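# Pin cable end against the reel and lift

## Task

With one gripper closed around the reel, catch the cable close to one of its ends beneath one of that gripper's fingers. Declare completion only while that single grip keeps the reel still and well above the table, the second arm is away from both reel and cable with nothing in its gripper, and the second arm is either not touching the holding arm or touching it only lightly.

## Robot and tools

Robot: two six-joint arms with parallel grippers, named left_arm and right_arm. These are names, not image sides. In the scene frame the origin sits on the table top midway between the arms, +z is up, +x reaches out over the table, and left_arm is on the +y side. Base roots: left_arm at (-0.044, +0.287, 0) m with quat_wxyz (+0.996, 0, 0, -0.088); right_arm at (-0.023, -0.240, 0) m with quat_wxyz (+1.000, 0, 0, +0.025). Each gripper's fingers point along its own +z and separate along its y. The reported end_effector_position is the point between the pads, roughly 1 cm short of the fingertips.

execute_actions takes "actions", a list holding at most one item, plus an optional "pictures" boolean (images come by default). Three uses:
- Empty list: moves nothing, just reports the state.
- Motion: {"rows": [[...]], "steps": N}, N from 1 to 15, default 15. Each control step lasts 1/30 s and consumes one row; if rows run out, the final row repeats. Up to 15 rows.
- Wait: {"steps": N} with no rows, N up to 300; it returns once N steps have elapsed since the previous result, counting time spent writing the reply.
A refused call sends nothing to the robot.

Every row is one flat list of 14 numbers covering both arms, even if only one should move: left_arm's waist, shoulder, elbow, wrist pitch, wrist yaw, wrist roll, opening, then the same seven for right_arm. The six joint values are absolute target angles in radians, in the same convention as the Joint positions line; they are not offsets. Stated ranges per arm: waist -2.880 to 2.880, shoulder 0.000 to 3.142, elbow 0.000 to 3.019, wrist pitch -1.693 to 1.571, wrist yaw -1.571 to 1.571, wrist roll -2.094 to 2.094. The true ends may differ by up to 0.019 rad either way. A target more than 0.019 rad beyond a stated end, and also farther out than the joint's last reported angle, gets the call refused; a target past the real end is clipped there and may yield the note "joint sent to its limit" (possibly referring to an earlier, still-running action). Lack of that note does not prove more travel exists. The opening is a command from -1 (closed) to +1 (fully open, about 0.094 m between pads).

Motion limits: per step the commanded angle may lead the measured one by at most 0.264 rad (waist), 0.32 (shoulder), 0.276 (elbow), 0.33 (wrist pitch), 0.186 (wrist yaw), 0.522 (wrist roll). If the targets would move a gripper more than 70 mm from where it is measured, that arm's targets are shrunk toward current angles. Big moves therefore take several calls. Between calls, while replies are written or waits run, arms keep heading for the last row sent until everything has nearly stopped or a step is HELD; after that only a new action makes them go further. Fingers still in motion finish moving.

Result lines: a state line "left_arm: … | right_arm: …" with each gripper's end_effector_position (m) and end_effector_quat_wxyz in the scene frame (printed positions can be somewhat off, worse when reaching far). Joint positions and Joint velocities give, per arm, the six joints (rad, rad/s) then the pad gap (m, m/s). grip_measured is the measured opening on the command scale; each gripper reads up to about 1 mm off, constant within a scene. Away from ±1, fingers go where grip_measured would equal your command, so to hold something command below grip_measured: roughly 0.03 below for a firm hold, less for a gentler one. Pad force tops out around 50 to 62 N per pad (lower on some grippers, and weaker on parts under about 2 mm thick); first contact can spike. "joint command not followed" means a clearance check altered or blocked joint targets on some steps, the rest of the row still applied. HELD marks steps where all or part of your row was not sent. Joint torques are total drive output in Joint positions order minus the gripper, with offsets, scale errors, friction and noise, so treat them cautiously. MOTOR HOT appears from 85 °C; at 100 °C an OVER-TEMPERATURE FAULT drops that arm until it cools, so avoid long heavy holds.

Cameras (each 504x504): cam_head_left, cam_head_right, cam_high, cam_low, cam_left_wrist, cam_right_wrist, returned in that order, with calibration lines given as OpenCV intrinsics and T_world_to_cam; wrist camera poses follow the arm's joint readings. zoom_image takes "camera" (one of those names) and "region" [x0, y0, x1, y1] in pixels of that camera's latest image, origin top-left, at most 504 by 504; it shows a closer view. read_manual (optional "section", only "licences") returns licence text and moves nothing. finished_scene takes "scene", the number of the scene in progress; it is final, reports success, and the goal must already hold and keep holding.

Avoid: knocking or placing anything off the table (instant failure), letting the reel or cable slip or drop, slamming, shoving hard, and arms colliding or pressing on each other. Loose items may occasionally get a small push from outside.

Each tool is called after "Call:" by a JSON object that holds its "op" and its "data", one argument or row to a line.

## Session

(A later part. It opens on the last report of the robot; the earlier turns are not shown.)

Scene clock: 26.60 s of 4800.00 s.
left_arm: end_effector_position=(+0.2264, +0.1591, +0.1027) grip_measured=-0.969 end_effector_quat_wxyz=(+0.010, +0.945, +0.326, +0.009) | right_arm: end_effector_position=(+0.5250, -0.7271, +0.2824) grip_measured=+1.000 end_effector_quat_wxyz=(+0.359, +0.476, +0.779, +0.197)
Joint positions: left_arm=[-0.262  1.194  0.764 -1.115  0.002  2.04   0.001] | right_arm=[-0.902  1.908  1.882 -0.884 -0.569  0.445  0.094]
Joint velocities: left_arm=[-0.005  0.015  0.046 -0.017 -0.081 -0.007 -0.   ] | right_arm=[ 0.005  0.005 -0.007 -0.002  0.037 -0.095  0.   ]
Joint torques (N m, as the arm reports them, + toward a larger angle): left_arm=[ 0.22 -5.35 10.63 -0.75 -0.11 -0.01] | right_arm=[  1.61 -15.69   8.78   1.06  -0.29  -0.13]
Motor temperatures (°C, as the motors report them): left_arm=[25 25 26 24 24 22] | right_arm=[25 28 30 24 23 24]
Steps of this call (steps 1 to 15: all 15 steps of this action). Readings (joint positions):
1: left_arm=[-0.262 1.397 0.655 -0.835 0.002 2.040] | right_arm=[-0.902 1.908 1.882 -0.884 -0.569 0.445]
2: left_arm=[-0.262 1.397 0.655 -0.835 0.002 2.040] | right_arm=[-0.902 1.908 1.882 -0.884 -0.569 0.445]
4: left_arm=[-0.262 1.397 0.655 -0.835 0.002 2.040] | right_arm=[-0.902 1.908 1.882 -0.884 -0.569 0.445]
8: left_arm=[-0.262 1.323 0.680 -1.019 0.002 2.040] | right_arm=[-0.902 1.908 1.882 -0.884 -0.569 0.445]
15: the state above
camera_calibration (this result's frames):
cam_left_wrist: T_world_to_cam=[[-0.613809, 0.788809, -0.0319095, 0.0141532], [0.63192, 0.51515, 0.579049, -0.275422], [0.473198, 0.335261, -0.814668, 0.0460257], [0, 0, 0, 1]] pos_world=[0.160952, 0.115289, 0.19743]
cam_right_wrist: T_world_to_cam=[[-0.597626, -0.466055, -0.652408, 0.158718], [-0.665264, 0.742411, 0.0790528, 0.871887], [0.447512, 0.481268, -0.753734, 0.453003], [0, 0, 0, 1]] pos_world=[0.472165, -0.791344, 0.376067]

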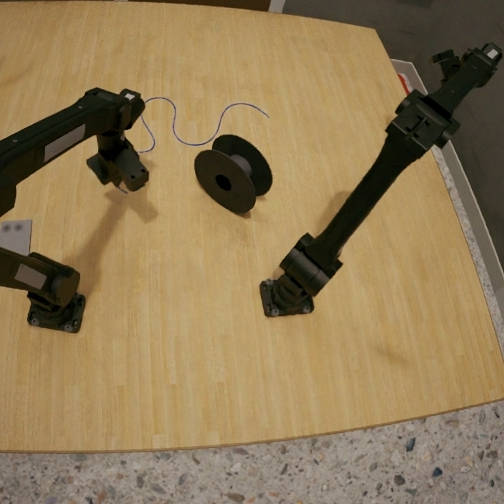

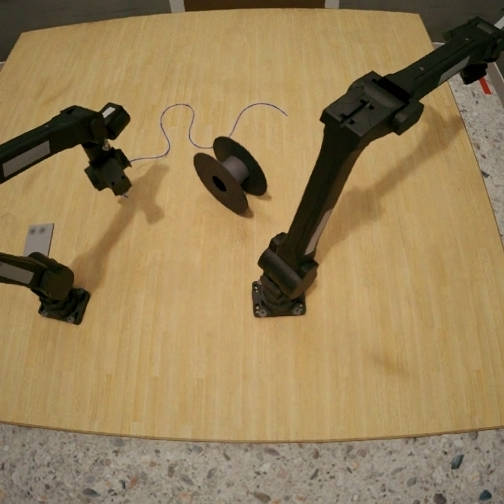

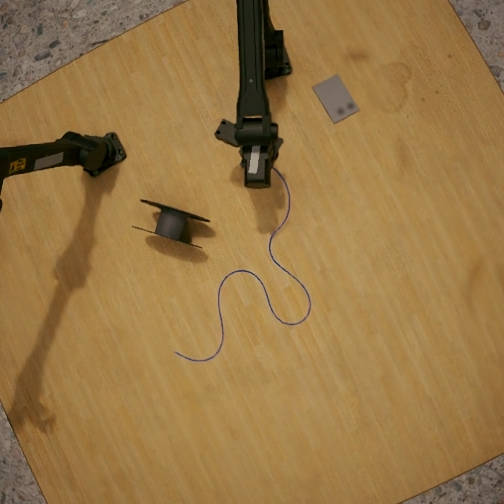

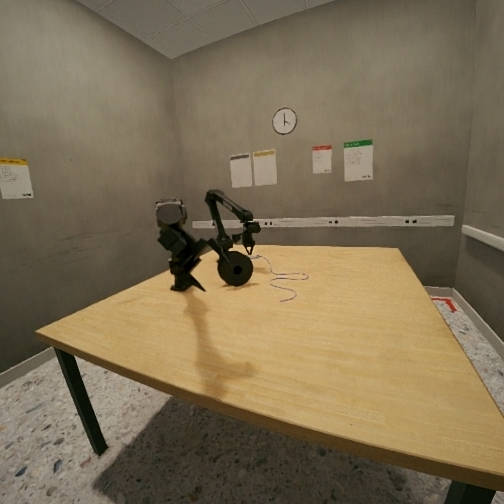

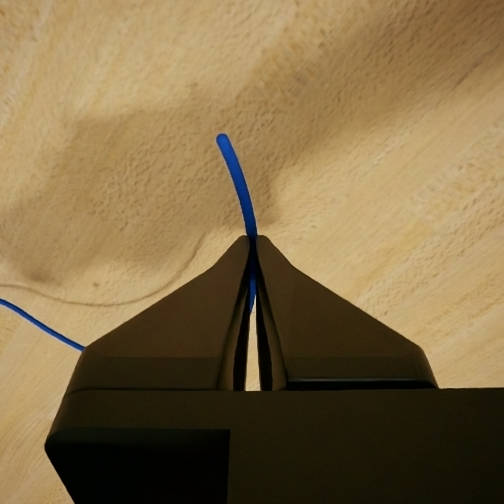

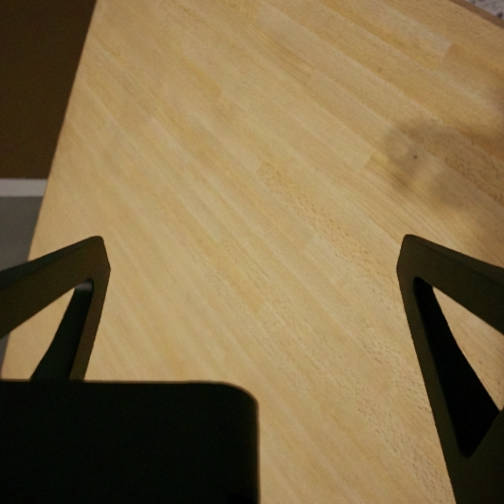

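Call:
{"op": "execute_actions", "data": {
  "actions": [
    {"rows":[[-0.27,1.19,0.85,-1.23,0,2.0,-1,-0.9,1.9,1.886,-0.884,-0.571,0.445,1],[-0.27,1.17,0.92,-1.32,0,1.9,-1,-0.9,1.9,1.886,-0.884,-0.571,0.445,1],[-0.27,1.14,0.99,-1.42,0,1.7,-1,-0.9,1.9,1.886,-0.884,-0.571,0.445,1],[-0.27,1.117,1.055,-1.509,0,1.5,-1,-0.9,1.9,1.886,-0.884,-0.571,0.445,1],[-0.3,1.117,1.055,-1.509,0,1.3,-1,-0.9,1.9,1.886,-0.884,-0.571,0.445,1],[-0.36,1.15,1.085,-1.5,0,1.1,-1,-0.9,1.9,1.886,-0.884,-0.571,0.445,1],[-0.43,1.19,1.115,-1.495,0,0.9,-1,-0.9,1.9,1.886,-0.884,-0.571,0.445,1],[-0.5,1.23,1.15,-1.49,0,0.7,-1,-0.9,1.9,1.886,-0.884,-0.571,0.445,1],[-0.58,1.27,1.18,-1.485,0,0.5,-1,-0.9,1.9,1.886,-0.884,-0.571,0.445,1],[-0.65,1.31,1.215,-1.48,0,0.3,-1,-0.9,1.9,1.886,-0.884,-0.571,0.445,1],[-0.727,1.345,1.246,-1.472,0,0.1,-1,-0.9,1.9,1.886,-0.884,-0.571,0.445,1],[-0.727,1.345,1.246,-1.472,0,-0.17,-1,-0.9,1.9,1.886,-0.884,-0.571,0.445,1]],"steps":15}
  ],
  "pictures": false
}}

Call:
{"op": "execute_actions", "data": {
  "actions": [
    {"rows":[[-0.727,1.345,1.246,-1.472,0,-0.17,-1,-0.9,1.9,1.886,-0.884,-0.571,0.445,1],[-0.727,1.345,1.246,-1.472,0,-0.17,-1,-0.9,1.9,1.886,-0.884,-0.571,0.445,1],[-0.727,1.345,1.246,-1.472,0,-0.17,-1,-0.9,1.9,1.886,-0.884,-0.571,0.445,1],[-0.72,1.41,1.32,-1.485,0,-0.16,-1,-0.9,1.9,1.886,-0.884,-0.571,0.445,1],[-0.712,1.47,1.4,-1.5,0,-0.15,-1,-0.9,1.9,1.886,-0.884,-0.571,0.445,1],[-0.705,1.535,1.47,-1.51,0,-0.15,-1,-0.9,1.9,1.886,-0.884,-0.571,0.445,1],[-0.698,1.6,1.55,-1.525,0,-0.14,-1,-0.9,1.9,1.886,-0.884,-0.571,0.445,1],[-0.69,1.665,1.63,-1.54,0,-0.13,-1,-0.9,1.9,1.886,-0.884,-0.571,0.445,1],[-0.683,1.73,1.71,-1.55,0,-0.12,-1,-0.9,1.9,1.886,-0.884,-0.571,0.445,1],[-0.676,1.795,1.785,-1.565,0,-0.11,-1,-0.9,1.9,1.886,-0.884,-0.571,0.445,1],[-0.669,1.857,1.862,-1.576,0,-0.11,-1,-0.9,1.9,1.886,-0.884,-0.571,0.445,1]],"steps":15}
  ],
  "pictures": false
}}

Call:
{"op": "execute_actions", "data": {
  "actions": [
    {"steps":10}
  ]
}}

Scene clock: 31.20 s of 4800.00 s.
left_arm: end_effector_position=(+0.2020, +0.0104, +0.2302) grip_measured=-0.969 end_effector_quat_wxyz=(+0.011, +0.838, +0.545, +0.002) | right_arm: end_effector_position=(+0.5250, -0.7271, +0.2824) grip_measured=+1.000 end_effector_quat_wxyz=(+0.359, +0.476, +0.779, +0.197)
Joint positions: left_arm=[-0.666  1.296  1.198 -1.45  -0.001  1.145  0.001] | right_arm=[-0.902  1.908  1.882 -0.884 -0.569  0.445  0.094]
Joint velocities: left_arm=[-1.47   0.698  0.564  0.002  0.066 -2.747 -0.   ] | right_arm=[ 0.015 -0.005 -0.002 -0.002 -0.007  0.007  0.   ]
Joint torques (N m, as the arm reports them, + toward a larger angle): left_arm=[  2.83 -10.47  11.38  -0.8    0.    -0.12] | right_arm=[  1.01 -16.58   8.94   0.92  -0.24  -0.12]
Motor temperatures (°C, as the motors report them): left_arm=[25 25 27 24 24 22] | right_arm=[25 28 30 24 23 24]
Steps of this call (steps 1 to 30: the robot went on to your last target; steps 31 to 123: nothing new was sent; steps 124 to 138: all 15 steps of this action). Readings (joint positions):
124: left_arm=[-0.262 1.211 0.769 -1.141 0.002 2.035] | right_arm=[-0.902 1.908 1.882 -0.884 -0.569 0.445]
125: left_arm=[-0.262 1.211 0.785 -1.192 0.002 2.014] | right_arm=[-0.902 1.908 1.882 -0.884 -0.569 0.445]
127: left_arm=[-0.262 1.201 0.834 -1.302 0.002 1.923] | right_arm=[-0.902 1.908 1.882 -0.884 -0.569 0.445]
131: left_arm=[-0.312 1.174 0.971 -1.431 -0.001 1.657] | right_arm=[-0.902 1.908 1.882 -0.884 -0.569 0.445]
138: the state above

Scene clock: 31.70 s of 4800.00 s.
left_arm: end_effector_position=(+0.3273, -0.1448, +0.2235) grip_measured=-0.969 end_effector_quat_wxyz=(-0.000, +0.433, +0.901, -0.001) | right_arm: end_effector_position=(+0.5250, -0.7271, +0.2824) grip_measured=+1.000 end_effector_quat_wxyz=(+0.359, +0.476, +0.779, +0.197)
Joint positions: left_arm=[-0.682  1.838  1.816 -1.548  0.003  0.038  0.001] | right_arm=[-0.902  1.908  1.882 -0.884 -0.569  0.445  0.094]
Joint velocities: left_arm=[ 0.151  0.786  0.564 -0.002  0.007 -0.901 -0.   ] | right_arm=[-0.005 -0.005 -0.002 -0.012 -0.007 -0.007  0.   ]
Joint torques (N m, as the arm reports them, + toward a larger angle): left_arm=[  1.04 -24.04  11.2   -1.08  -0.21  -0.17] | right_arm=[  0.94 -16.59   8.86   0.92  -0.25  -0.14]
Motor temperatures (°C, as the motors report them): left_arm=[25 25 27 24 24 22] | right_arm=[25 29 30 24 23 24]
Steps of this call (steps 1 to 15: all 15 steps of this action). Readings (joint positions):
1: left_arm=[-0.709 1.317 1.212 -1.450 0.001 1.046] | right_arm=[-0.902 1.908 1.882 -0.884 -0.569 0.445]
2: left_arm=[-0.740 1.332 1.217 -1.450 0.002 0.947] | right_arm=[-0.902 1.908 1.882 -0.884 -0.569 0.445]
4: left_arm=[-0.763 1.355 1.220 -1.459 0.003 0.750] | right_arm=[-0.902 1.908 1.882 -0.884 -0.569 0.445]
8: left_arm=[-0.737 1.491 1.393 -1.508 0.003 0.408] | right_arm=[-0.902 1.908 1.882 -0.884 -0.569 0.445]
15: the state above

Scene clock: 32.03 s of 4800.00 s.
left_arm: end_effector_position=(+0.3331, -0.1409, +0.2115) grip_measured=-0.969 end_effector_quat_wxyz=(-0.016, +0.372, +0.928, +0.006) | right_arm: end_effector_position=(+0.5250, -0.7271, +0.2824) grip_measured=+1.000 end_effector_quat_wxyz=(+0.359, +0.476, +0.779, +0.197)
Joint positions: left_arm=[-0.67   1.866  1.825 -1.563  0.003 -0.083  0.001] | right_arm=[-0.902  1.908  1.882 -0.884 -0.569  0.445  0.094]
Joint velocities: left_arm=[ 0.005 -0.103 -0.007 -0.002  0.066 -0.125 -0.   ] | right_arm=[ 0.005 -0.005 -0.007  0.002 -0.066  0.037  0.   ]
Joint torques (N m, as the arm reports them, + toward a larger angle): left_arm=[  0.63 -21.79  13.6   -0.62  -0.21  -0.22] | right_arm=[  0.75 -16.01   8.95   0.78  -0.3   -0.12]
Motor temperatures (°C, as the motors report them): left_arm=[25 25 27 24 24 22] | right_arm=[25 29 30 24 23 24]
Steps of this call (steps 1 to 10: the robot went on to your last target). Readings (joint positions):
1: left_arm=[-0.677 1.859 1.825 -1.548 0.003 0.010] | right_arm=[-0.902 1.908 1.882 -0.884 -0.569 0.445]
2: left_arm=[-0.673 1.870 1.825 -1.551 0.003 -0.012] | right_arm=[-0.902 1.908 1.882 -0.884 -0.569 0.445]
4: left_arm=[-0.670 1.883 1.825 -1.559 0.003 -0.043] | right_arm=[-0.902 1.908 1.882 -0.884 -0.569 0.445]
8: left_arm=[-0.670 1.874 1.825 -1.563 0.003 -0.075] | right_arm=[-0.902 1.908 1.882 -0.884 -0.569 0.445]
10: the state above
camera_calibration (this result's frames):
cam_left_wrist: T_world_to_cam=[[-0.692925, -0.720973, -0.00726125, 0.128171], [-0.580401, 0.55179, 0.598885, 0.153545], [-0.427773, 0.419197, -0.800802, 0.493746], [0, 0, 0, 1]] pos_world=[0.389141, -0.199294, 0.304368]
cam_right_wrist: T_world_to_cam=[[-0.597626, -0.466055, -0.652408, 0.158718], [-0.665264, 0.742411, 0.0790528, 0.871887], [0.447512, 0.481268, -0.753734, 0.453003], [0, 0, 0, 1]] pos_world=[0.472165, -0.791344, 0.376067]

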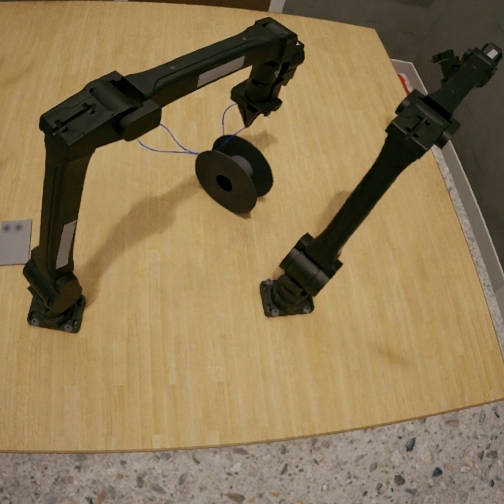

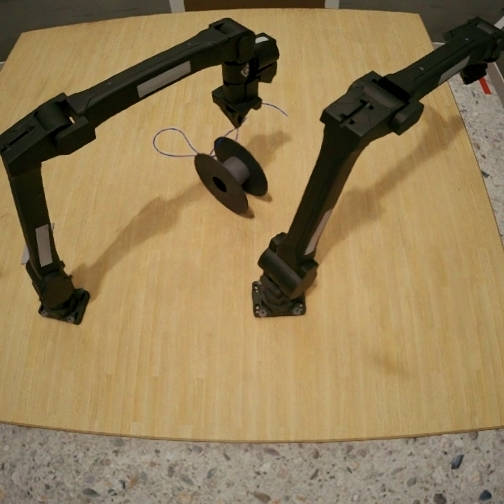

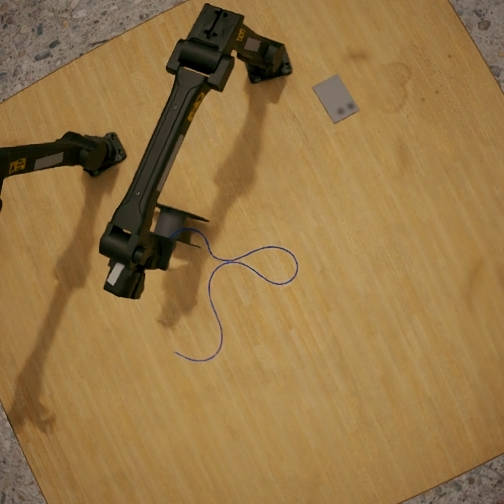

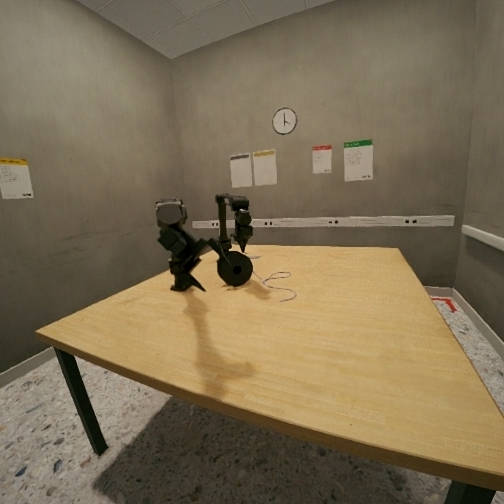

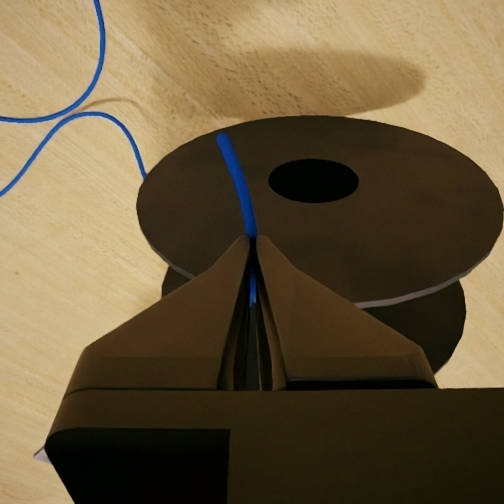

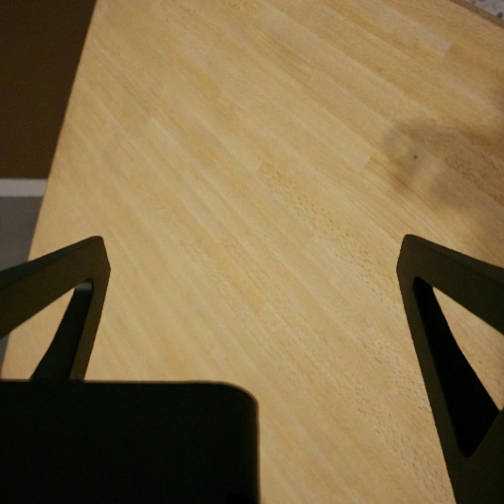

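Call:
{"op": "execute_actions", "data": {
  "actions": [
    {"rows":[[-0.69,1.857,1.862,-1.57,0,-0.13,-1,-0.9,1.9,1.886,-0.884,-0.571,0.445,1],[-0.71,1.857,1.862,-1.57,0,-0.15,-1,-0.9,1.9,1.886,-0.884,-0.571,0.445,1],[-0.735,1.857,1.86,-1.57,0,-0.17,-1,-0.9,1.9,1.886,-0.884,-0.571,0.445,1],[-0.735,1.857,1.85,-1.57,0,-0.17,-1,-0.9,1.9,1.886,-0.884,-0.571,0.445,1],[-0.735,1.857,1.82,-1.55,0,-0.17,-1,-0.9,1.9,1.886,-0.884,-0.571,0.445,1],[-0.735,1.86,1.79,-1.51,0,-0.17,-1,-0.9,1.9,1.886,-0.884,-0.571,0.445,1],[-0.735,1.863,1.766,-1.474,0,-0.17,-1,-0.9,1.9,1.886,-0.884,-0.571,0.445,1]],"steps":15}
  ]
}}

Scene clock: 35.33 s of 4800.00 s.
left_arm: end_effector_position=(+0.3049, -0.1692, +0.1995) grip_measured=-0.969 end_effector_quat_wxyz=(+0.001, +0.372, +0.928, -0.002) | right_arm: end_effector_position=(+0.5250, -0.7271, +0.2824) grip_measured=+1.000 end_effector_quat_wxyz=(+0.359, +0.476, +0.779, +0.197)
Joint positions: left_arm=[-0.74   1.853  1.775 -1.488  0.002 -0.155  0.001] | right_arm=[-0.902  1.908  1.882 -0.884 -0.569  0.445  0.094]
Joint velocities: left_arm=[-0.015 -0.015 -0.012  0.007 -0.007 -0.037  0.001] | right_arm=[ 0.005 -0.005  0.002  0.002 -0.081  0.081  0.   ]
Joint torques (N m, as the arm reports them, + toward a larger angle): left_arm=[  0.85 -20.53   9.37   0.7   -0.2   -0.19] | right_arm=[  1.2  -16.13   8.85   0.88  -0.27  -0.13]
Motor temperatures (°C, as the motors report them): left_arm=[25 26 28 24 24 22] | right_arm=[25 29 31 24 23 24]
Steps of this call (steps 1 to 30: the robot went on to your last target; steps 31 to 84: nothing new was sent; steps 85 to 99: all 15 steps of this action). Readings (joint positions):
85: left_arm=[-0.670 1.858 1.825 -1.563 0.003 -0.101] | right_arm=[-0.902 1.908 1.882 -0.884 -0.569 0.445]
86: left_arm=[-0.672 1.858 1.825 -1.563 0.002 -0.108] | right_arm=[-0.902 1.908 1.882 -0.884 -0.569 0.445]
88: left_arm=[-0.682 1.858 1.825 -1.563 0.002 -0.126] | right_arm=[-0.902 1.908 1.882 -0.884 -0.569 0.445]
92: left_arm=[-0.718 1.853 1.800 -1.514 0.002 -0.145] | right_arm=[-0.902 1.908 1.882 -0.884 -0.569 0.445]
99: the state above
camera_calibration (this result's frames):
cam_left_wrist: T_world_to_cam=[[-0.691675, -0.722191, -0.00508324, 0.0871252], [-0.596198, 0.567005, 0.568378, 0.173478], [-0.407595, 0.396164, -0.822752, 0.478268], [0, 0, 0, 1]] pos_world=[0.358629, -0.224914, 0.295338]
cam_right_wrist: T_world_to_cam=[[-0.597626, -0.466055, -0.652408, 0.158718], [-0.665264, 0.742411, 0.0790528, 0.871887], [0.447512, 0.481268, -0.753734, 0.453003], [0, 0, 0, 1]] pos_world=[0.472165, -0.791344, 0.376067]

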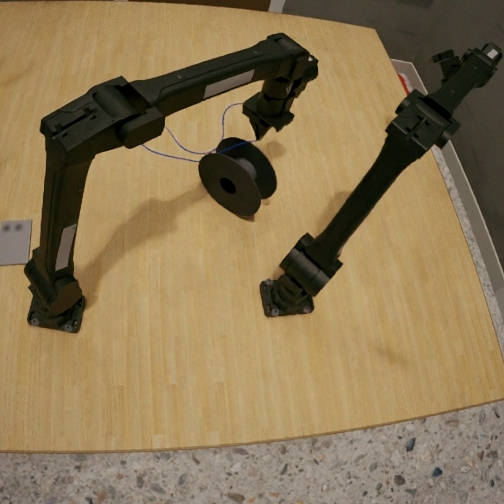

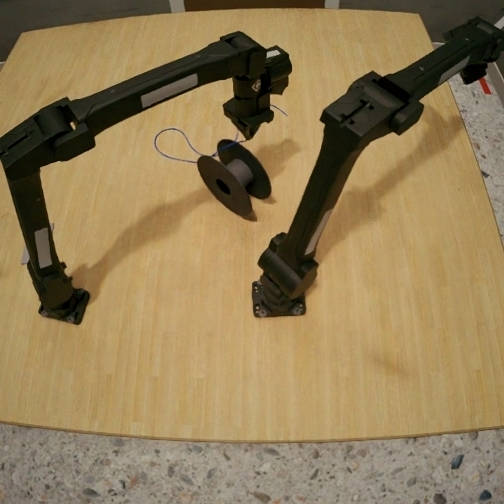

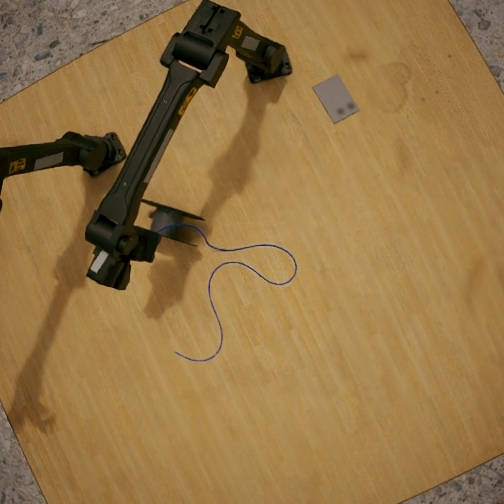

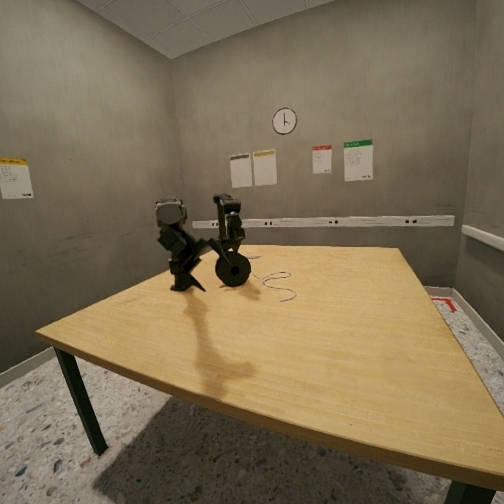

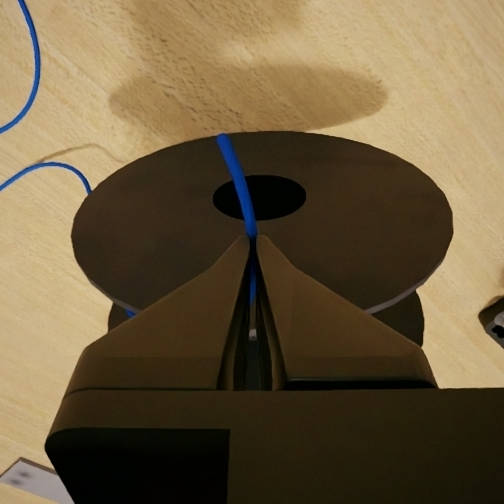

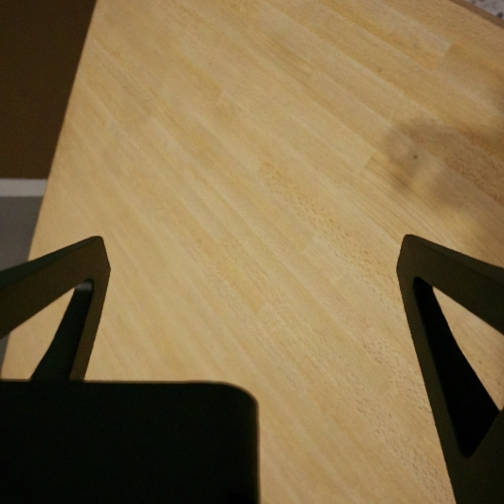

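Call:
{"op": "execute_actions", "data": {
  "actions": [
    {"rows":[[-0.735,1.866,1.75,-1.455,0,-0.17,-1,-0.9,1.9,1.886,-0.884,-0.571,0.445,1],[-0.735,1.87,1.73,-1.43,0,-0.17,-1,-0.9,1.9,1.886,-0.884,-0.571,0.445,1],[-0.735,1.874,1.71,-1.405,0,-0.17,-1,-0.9,1.9,1.886,-0.884,-0.571,0.445,1],[-0.735,1.878,1.69,-1.38,0,-0.17,-1,-0.9,1.9,1.886,-0.884,-0.571,0.445,1],[-0.735,1.884,1.665,-1.352,0,-0.17,-1,-0.9,1.9,1.886,-0.884,-0.571,0.445,1]],"steps":15}
  ]
}}

Scene clock: 41.17 s of 4800.00 s.
left_arm: end_effector_position=(+0.3050, -0.1693, +0.1482) grip_measured=-0.969 end_effector_quat_wxyz=(+0.000, +0.370, +0.929, -0.001) | right_arm: end_effector_position=(+0.5250, -0.7271, +0.2824) grip_measured=+1.000 end_effector_quat_wxyz=(+0.359, +0.476, +0.779, +0.197)
Joint positions: left_arm=[-0.74   1.875  1.671 -1.366  0.002 -0.158  0.001] | right_arm=[-0.902  1.908  1.882 -0.884 -0.569  0.445  0.094]
Joint velocities: left_arm=[-0.005 -0.005  0.007  0.007  0.051 -0.037 -0.   ] | right_arm=[-0.005  0.005  0.002 -0.012 -0.095  0.037  0.   ]
Joint torques (N m, as the arm reports them, + toward a larger angle): left_arm=[  1.12 -20.71   9.35   0.71  -0.2   -0.18] | right_arm=[  0.45 -16.53   8.85   0.88  -0.28  -0.13]
Motor temperatures (°C, as the motors report them): left_arm=[25 27 28 24 24 22] | right_arm=[25 29 31 24 23 24]
Steps of this call (steps 1 to 15: the robot went on to your last target; steps 16 to 160: nothing new was sent; steps 161 to 175: all 15 steps of this action). Readings (joint positions):
161: left_arm=[-0.740 1.853 1.773 -1.484 0.002 -0.158] | right_arm=[-0.902 1.908 1.882 -0.884 -0.569 0.445]
162: left_arm=[-0.740 1.853 1.767 -1.472 0.002 -0.158] | right_arm=[-0.902 1.908 1.882 -0.884 -0.569 0.445]
164: left_arm=[-0.740 1.853 1.743 -1.433 0.002 -0.158] | right_arm=[-0.902 1.908 1.882 -0.884 -0.569 0.445]
168: left_arm=[-0.740 1.860 1.681 -1.376 0.002 -0.158] | right_arm=[-0.902 1.908 1.882 -0.884 -0.569 0.445]
175: the state above
camera_calibration (this result's frames):
cam_left_wrist: T_world_to_cam=[[-0.6892, -0.72455, -0.00548571, 0.0857415], [-0.597207, 0.56375, 0.570552, 0.20222], [-0.410301, 0.3965, -0.821243, 0.436825], [0, 0, 0, 1]] pos_world=[0.35909, -0.225079, 0.243833]
cam_right_wrist: T_world_to_cam=[[-0.597626, -0.466055, -0.652408, 0.158718], [-0.665264, 0.742411, 0.0790528, 0.871887], [0.447512, 0.481268, -0.753734, 0.453003], [0, 0, 0, 1]] pos_world=[0.472165, -0.791344, 0.376067]

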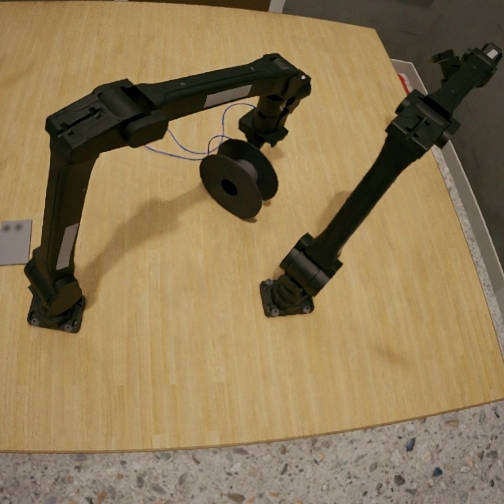

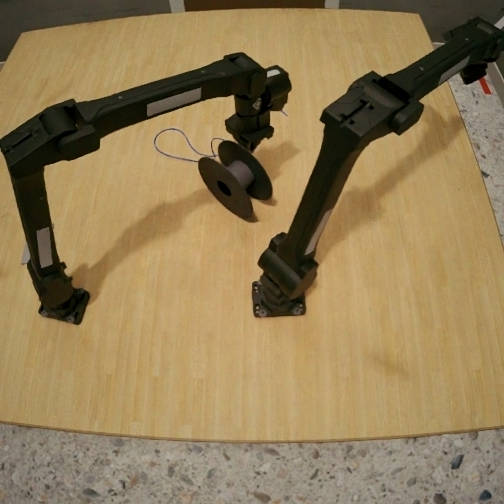

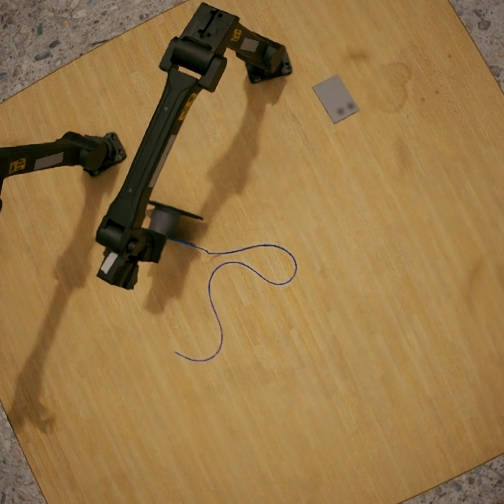

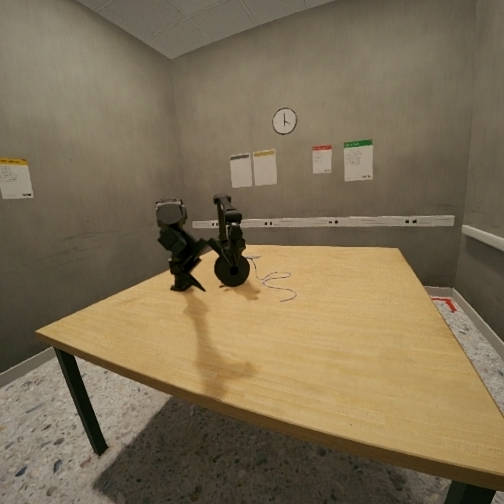

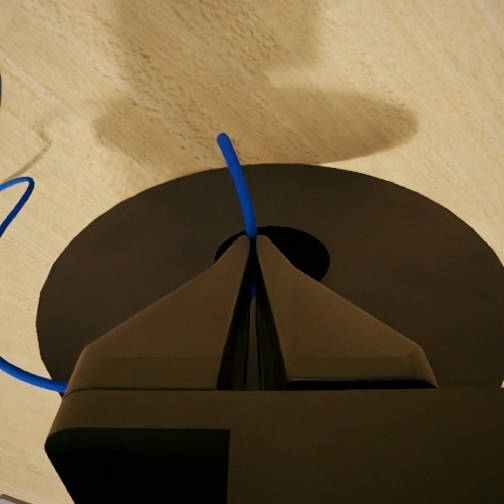

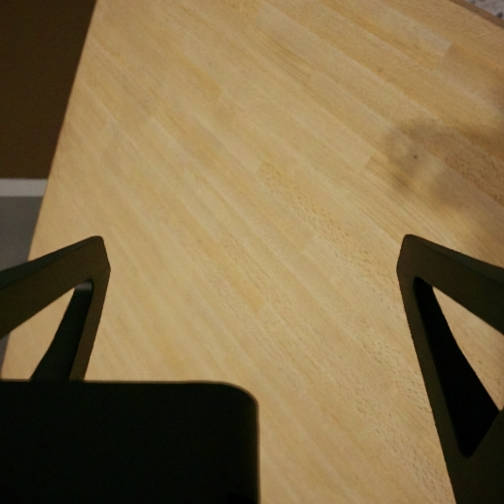

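Call:
{"op": "execute_actions", "data": {
  "actions": [
    {"rows":[[-0.735,1.87,1.72,-1.41,0,-0.17,-1,-0.9,1.9,1.886,-0.884,-0.571,0.445,1],[-0.735,1.86,1.78,-1.48,0,-0.17,-1,-0.9,1.9,1.886,-0.884,-0.571,0.445,1],[-0.735,1.85,1.83,-1.54,0,-0.17,-1,-0.9,1.9,1.886,-0.884,-0.571,0.445,1],[-0.735,1.85,1.84,-1.55,0,-0.17,-1,-0.9,1.9,1.886,-0.884,-0.571,0.445,1],[-0.735,1.85,1.84,-1.55,0,-0.17,-1,-0.9,1.9,1.886,-0.884,-0.571,0.445,1],[-0.745,1.8,1.76,-1.52,0,-0.18,-1,-0.9,1.9,1.886,-0.884,-0.571,0.445,1],[-0.755,1.745,1.67,-1.49,0,-0.19,-1,-0.9,1.9,1.886,-0.884,-0.571,0.445,1],[-0.765,1.69,1.585,-1.46,0,-0.2,-1,-0.9,1.9,1.886,-0.884,-0.571,0.445,1],[-0.775,1.642,1.51,-1.435,0,-0.218,-1,-0.9,1.9,1.886,-0.884,-0.571,0.445,1],[-0.775,1.642,1.51,-1.435,0,-0.218,-1,-0.9,1.9,1.886,-0.884,-0.571,0.445,1],[-0.81,1.654,1.52,-1.435,0,-0.25,-1,-0.9,1.9,1.886,-0.884,-0.571,0.445,1],[-0.845,1.666,1.535,-1.44,0,-0.285,-1,-0.9,1.9,1.886,-0.884,-0.571,0.445,1],[-0.88,1.678,1.55,-1.44,0,-0.32,-1,-0.9,1.9,1.886,-0.884,-0.571,0.445,1],[-0.909,1.689,1.565,-1.445,0,-0.35,-1,-0.9,1.9,1.886,-0.884,-0.571,0.445,1]],"steps":15}
  ]
}}

Scene clock: 46.07 s of 4800.00 s.
left_arm: end_effector_position=(+0.2241, -0.1337, +0.2281) grip_measured=-0.969 end_effector_quat_wxyz=(+0.014, +0.360, +0.933, -0.010) | right_arm: end_effector_position=(+0.5250, -0.7271, +0.2824) grip_measured=+1.000 end_effector_quat_wxyz=(+0.359, +0.476, +0.779, +0.197)
Joint positions: left_arm=[-0.826  1.624  1.543 -1.455 -0.001 -0.266  0.001] | right_arm=[-0.902  1.908  1.882 -0.884 -0.569  0.445  0.094]
Joint velocities: left_arm=[-0.864 -0.005  0.12   0.017 -0.007 -0.535  0.   ] | right_arm=[-0.015 -0.015  0.002  0.007 -0.022  0.022  0.   ]
Joint torques (N m, as the arm reports them, + toward a larger angle): left_arm=[ -1.58 -11.24  11.58   0.68  -0.12  -0.14] | right_arm=[  0.92 -16.41   8.86   0.91  -0.26  -0.12]
Motor temperatures (°C, as the motors report them): left_arm=[25 28 28 24 24 22] | right_arm=[25 29 31 24 23 24]
Steps of this call (steps 1 to 15: the robot went on to your last target; steps 16 to 132: nothing new was sent; steps 133 to 147: all 15 steps of this action). Readings (joint positions):
133: left_arm=[-0.740 1.875 1.672 -1.372 0.002 -0.158] | right_arm=[-0.902 1.908 1.882 -0.884 -0.569 0.445]
134: left_arm=[-0.740 1.875 1.681 -1.397 0.002 -0.158] | right_arm=[-0.902 1.908 1.882 -0.884 -0.569 0.445]
136: left_arm=[-0.740 1.877 1.717 -1.478 0.002 -0.158] | right_arm=[-0.902 1.908 1.882 -0.884 -0.569 0.445]
140: left_arm=[-0.741 1.810 1.699 -1.486 0.002 -0.167] | right_arm=[-0.902 1.908 1.882 -0.884 -0.569 0.445]
147: the state above
camera_calibration (this result's frames):
cam_left_wrist: T_world_to_cam=[[-0.67293, -0.739706, 0.000866385, 0.0490542], [-0.62024, 0.564886, 0.544249, 0.0995208], [-0.403073, 0.365704, -0.838923, 0.453401], [0, 0, 0, 1]] pos_world=[0.277491, -0.185743, 0.326162]
cam_right_wrist: T_world_to_cam=[[-0.597626, -0.466055, -0.652408, 0.158718], [-0.665264, 0.742411, 0.0790528, 0.871887], [0.447512, 0.481268, -0.753734, 0.453003], [0, 0, 0, 1]] pos_world=[0.472165, -0.791344, 0.376067]

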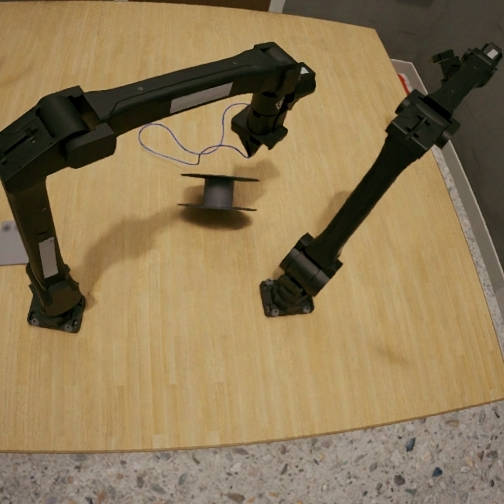

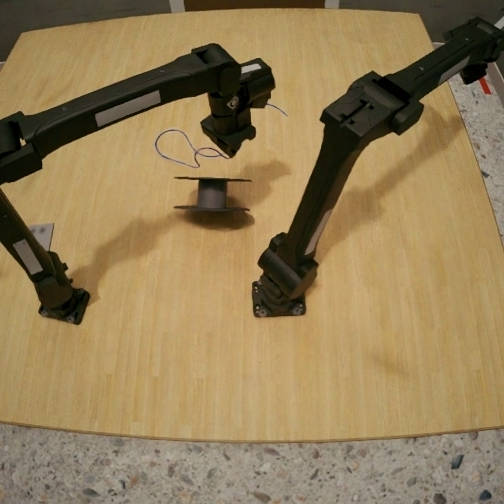

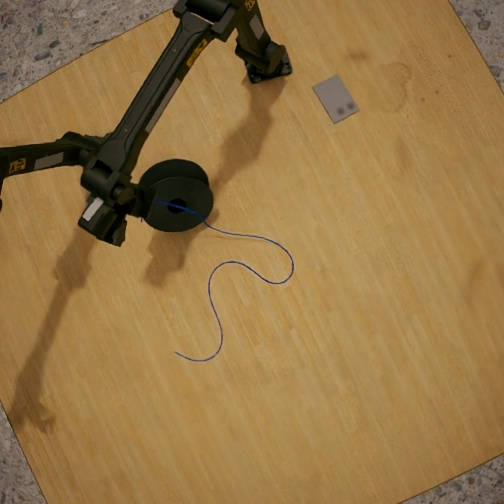

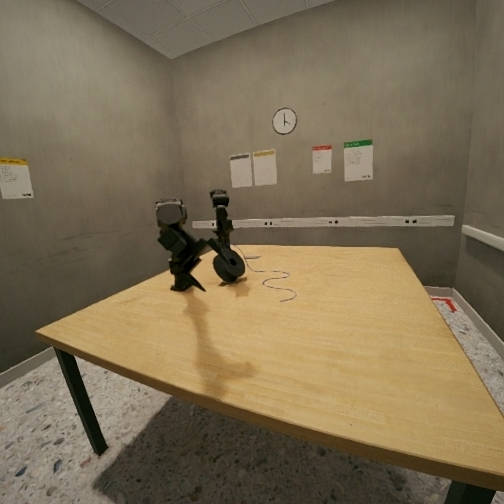

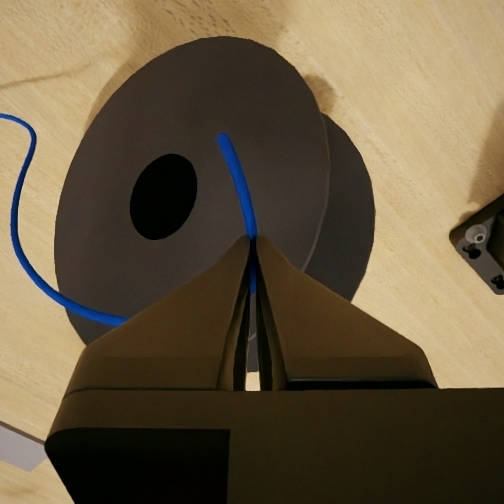

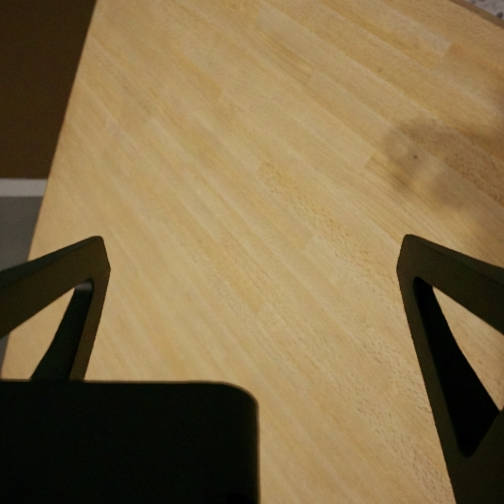

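Call:
{"op": "execute_actions", "data": {
  "actions": [
    {"steps":20}
  ]
}}

Scene clock: 47.10 s of 4800.00 s.
left_arm: end_effector_position=(+0.1874, -0.1613, +0.2010) grip_measured=-0.969 end_effector_quat_wxyz=(-0.008, +0.369, +0.929, +0.007) | right_arm: end_effector_position=(+0.5250, -0.7271, +0.2824) grip_measured=+1.000 end_effector_quat_wxyz=(+0.359, +0.476, +0.779, +0.197)
Joint positions: left_arm=[-0.916  1.682  1.544 -1.455  0.    -0.337  0.001] | right_arm=[-0.902  1.908  1.882 -0.884 -0.569  0.445  0.094]
Joint velocities: left_arm=[-0.015 -0.005  0.017 -0.017  0.066 -0.022  0.   ] | right_arm=[-0.005 -0.015  0.007  0.007 -0.022  0.037  0.   ]
Joint torques (N m, as the arm reports them, + toward a larger angle): left_arm=[  1.4  -17.18  12.08   0.37  -0.15  -0.21] | right_arm=[  0.57 -16.46   8.8    0.86  -0.27  -0.15]
Motor temperatures (°C, as the motors report them): left_arm=[25 28 28 24 24 22] | right_arm=[25 29 31 24 23 24]
Steps of this call (steps 1 to 30: the robot went on to your last target; step 31: nothing new was sent). Readings (joint positions):
1: left_arm=[-0.855 1.626 1.544 -1.455 -0.001 -0.281] | right_arm=[-0.902 1.908 1.882 -0.884 -0.569 0.445]
2: left_arm=[-0.882 1.631 1.544 -1.455 -0.001 -0.292] | right_arm=[-0.902 1.908 1.882 -0.884 -0.569 0.445]
4: left_arm=[-0.922 1.647 1.544 -1.455 -0.000 -0.307] | right_arm=[-0.902 1.908 1.882 -0.884 -0.569 0.445]
8: left_arm=[-0.937 1.677 1.544 -1.455 0.000 -0.324] | right_arm=[-0.902 1.908 1.882 -0.884 -0.569 0.445]
31: the state above
All arms were judged still, so your last target was given up. Only a new action makes them travel on or press farther. Fingers that are still opening or closing keep moving.
camera_calibration (this result's frames):
cam_left_wrist: T_world_to_cam=[[-0.687367, -0.726169, -0.0143184, 0.0120131], [-0.593193, 0.549902, 0.587987, 0.0908376], [-0.419105, 0.412657, -0.808743, 0.430491], [0, 0, 0, 1]] pos_world=[0.242562, -0.218873, 0.294917]
cam_right_wrist: T_world_to_cam=[[-0.597626, -0.466055, -0.652408, 0.158718], [-0.665264, 0.742411, 0.0790528, 0.871887], [0.447512, 0.481268, -0.753734, 0.453003], [0, 0, 0, 1]] pos_world=[0.472165, -0.791344, 0.376067]

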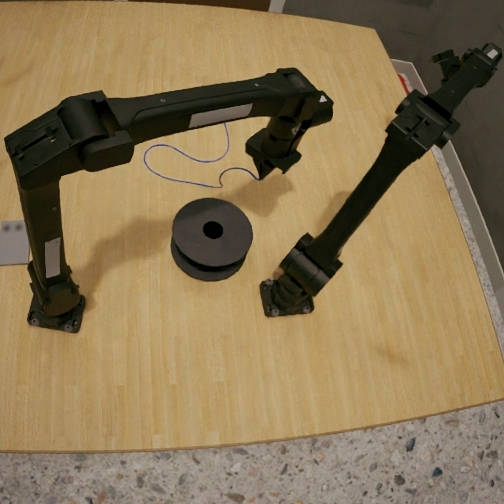

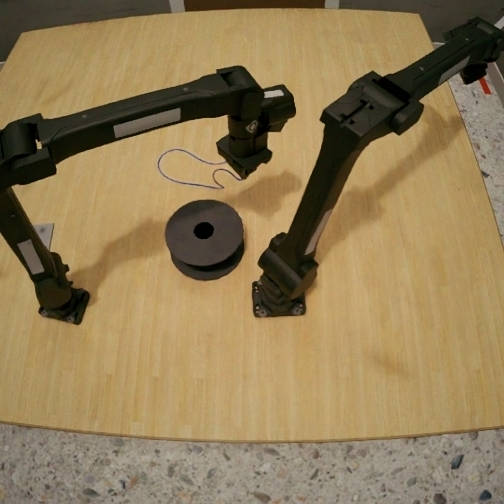

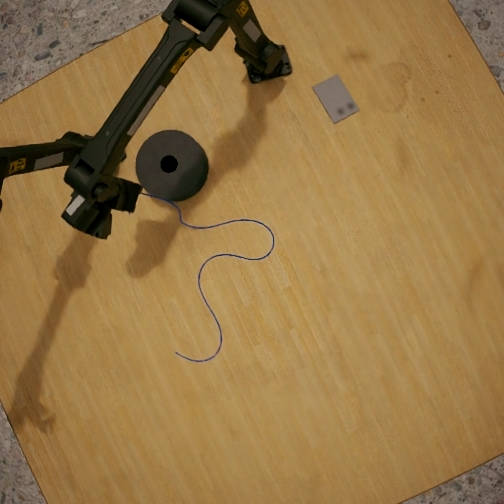

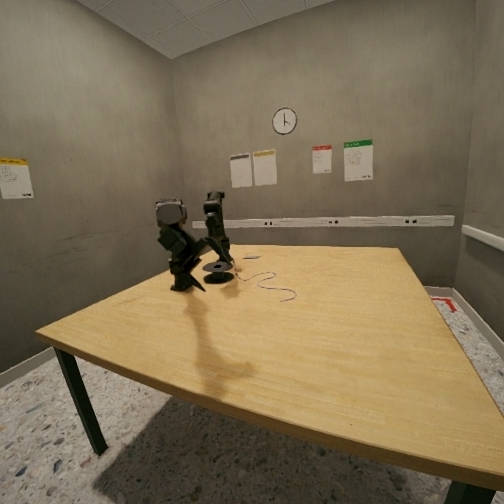

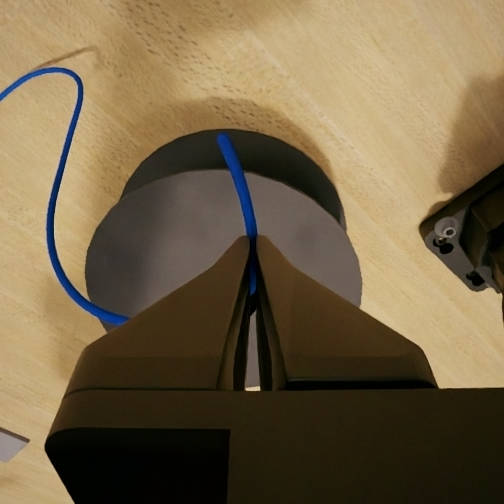

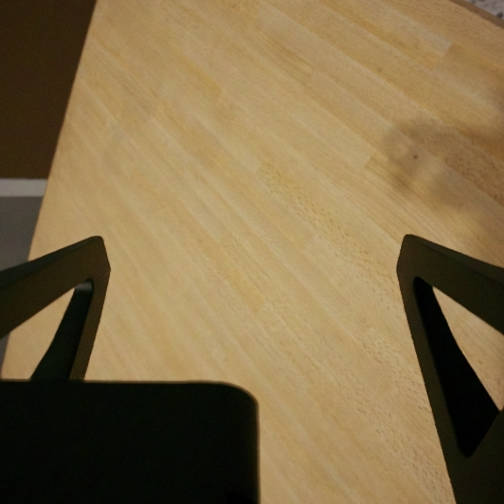

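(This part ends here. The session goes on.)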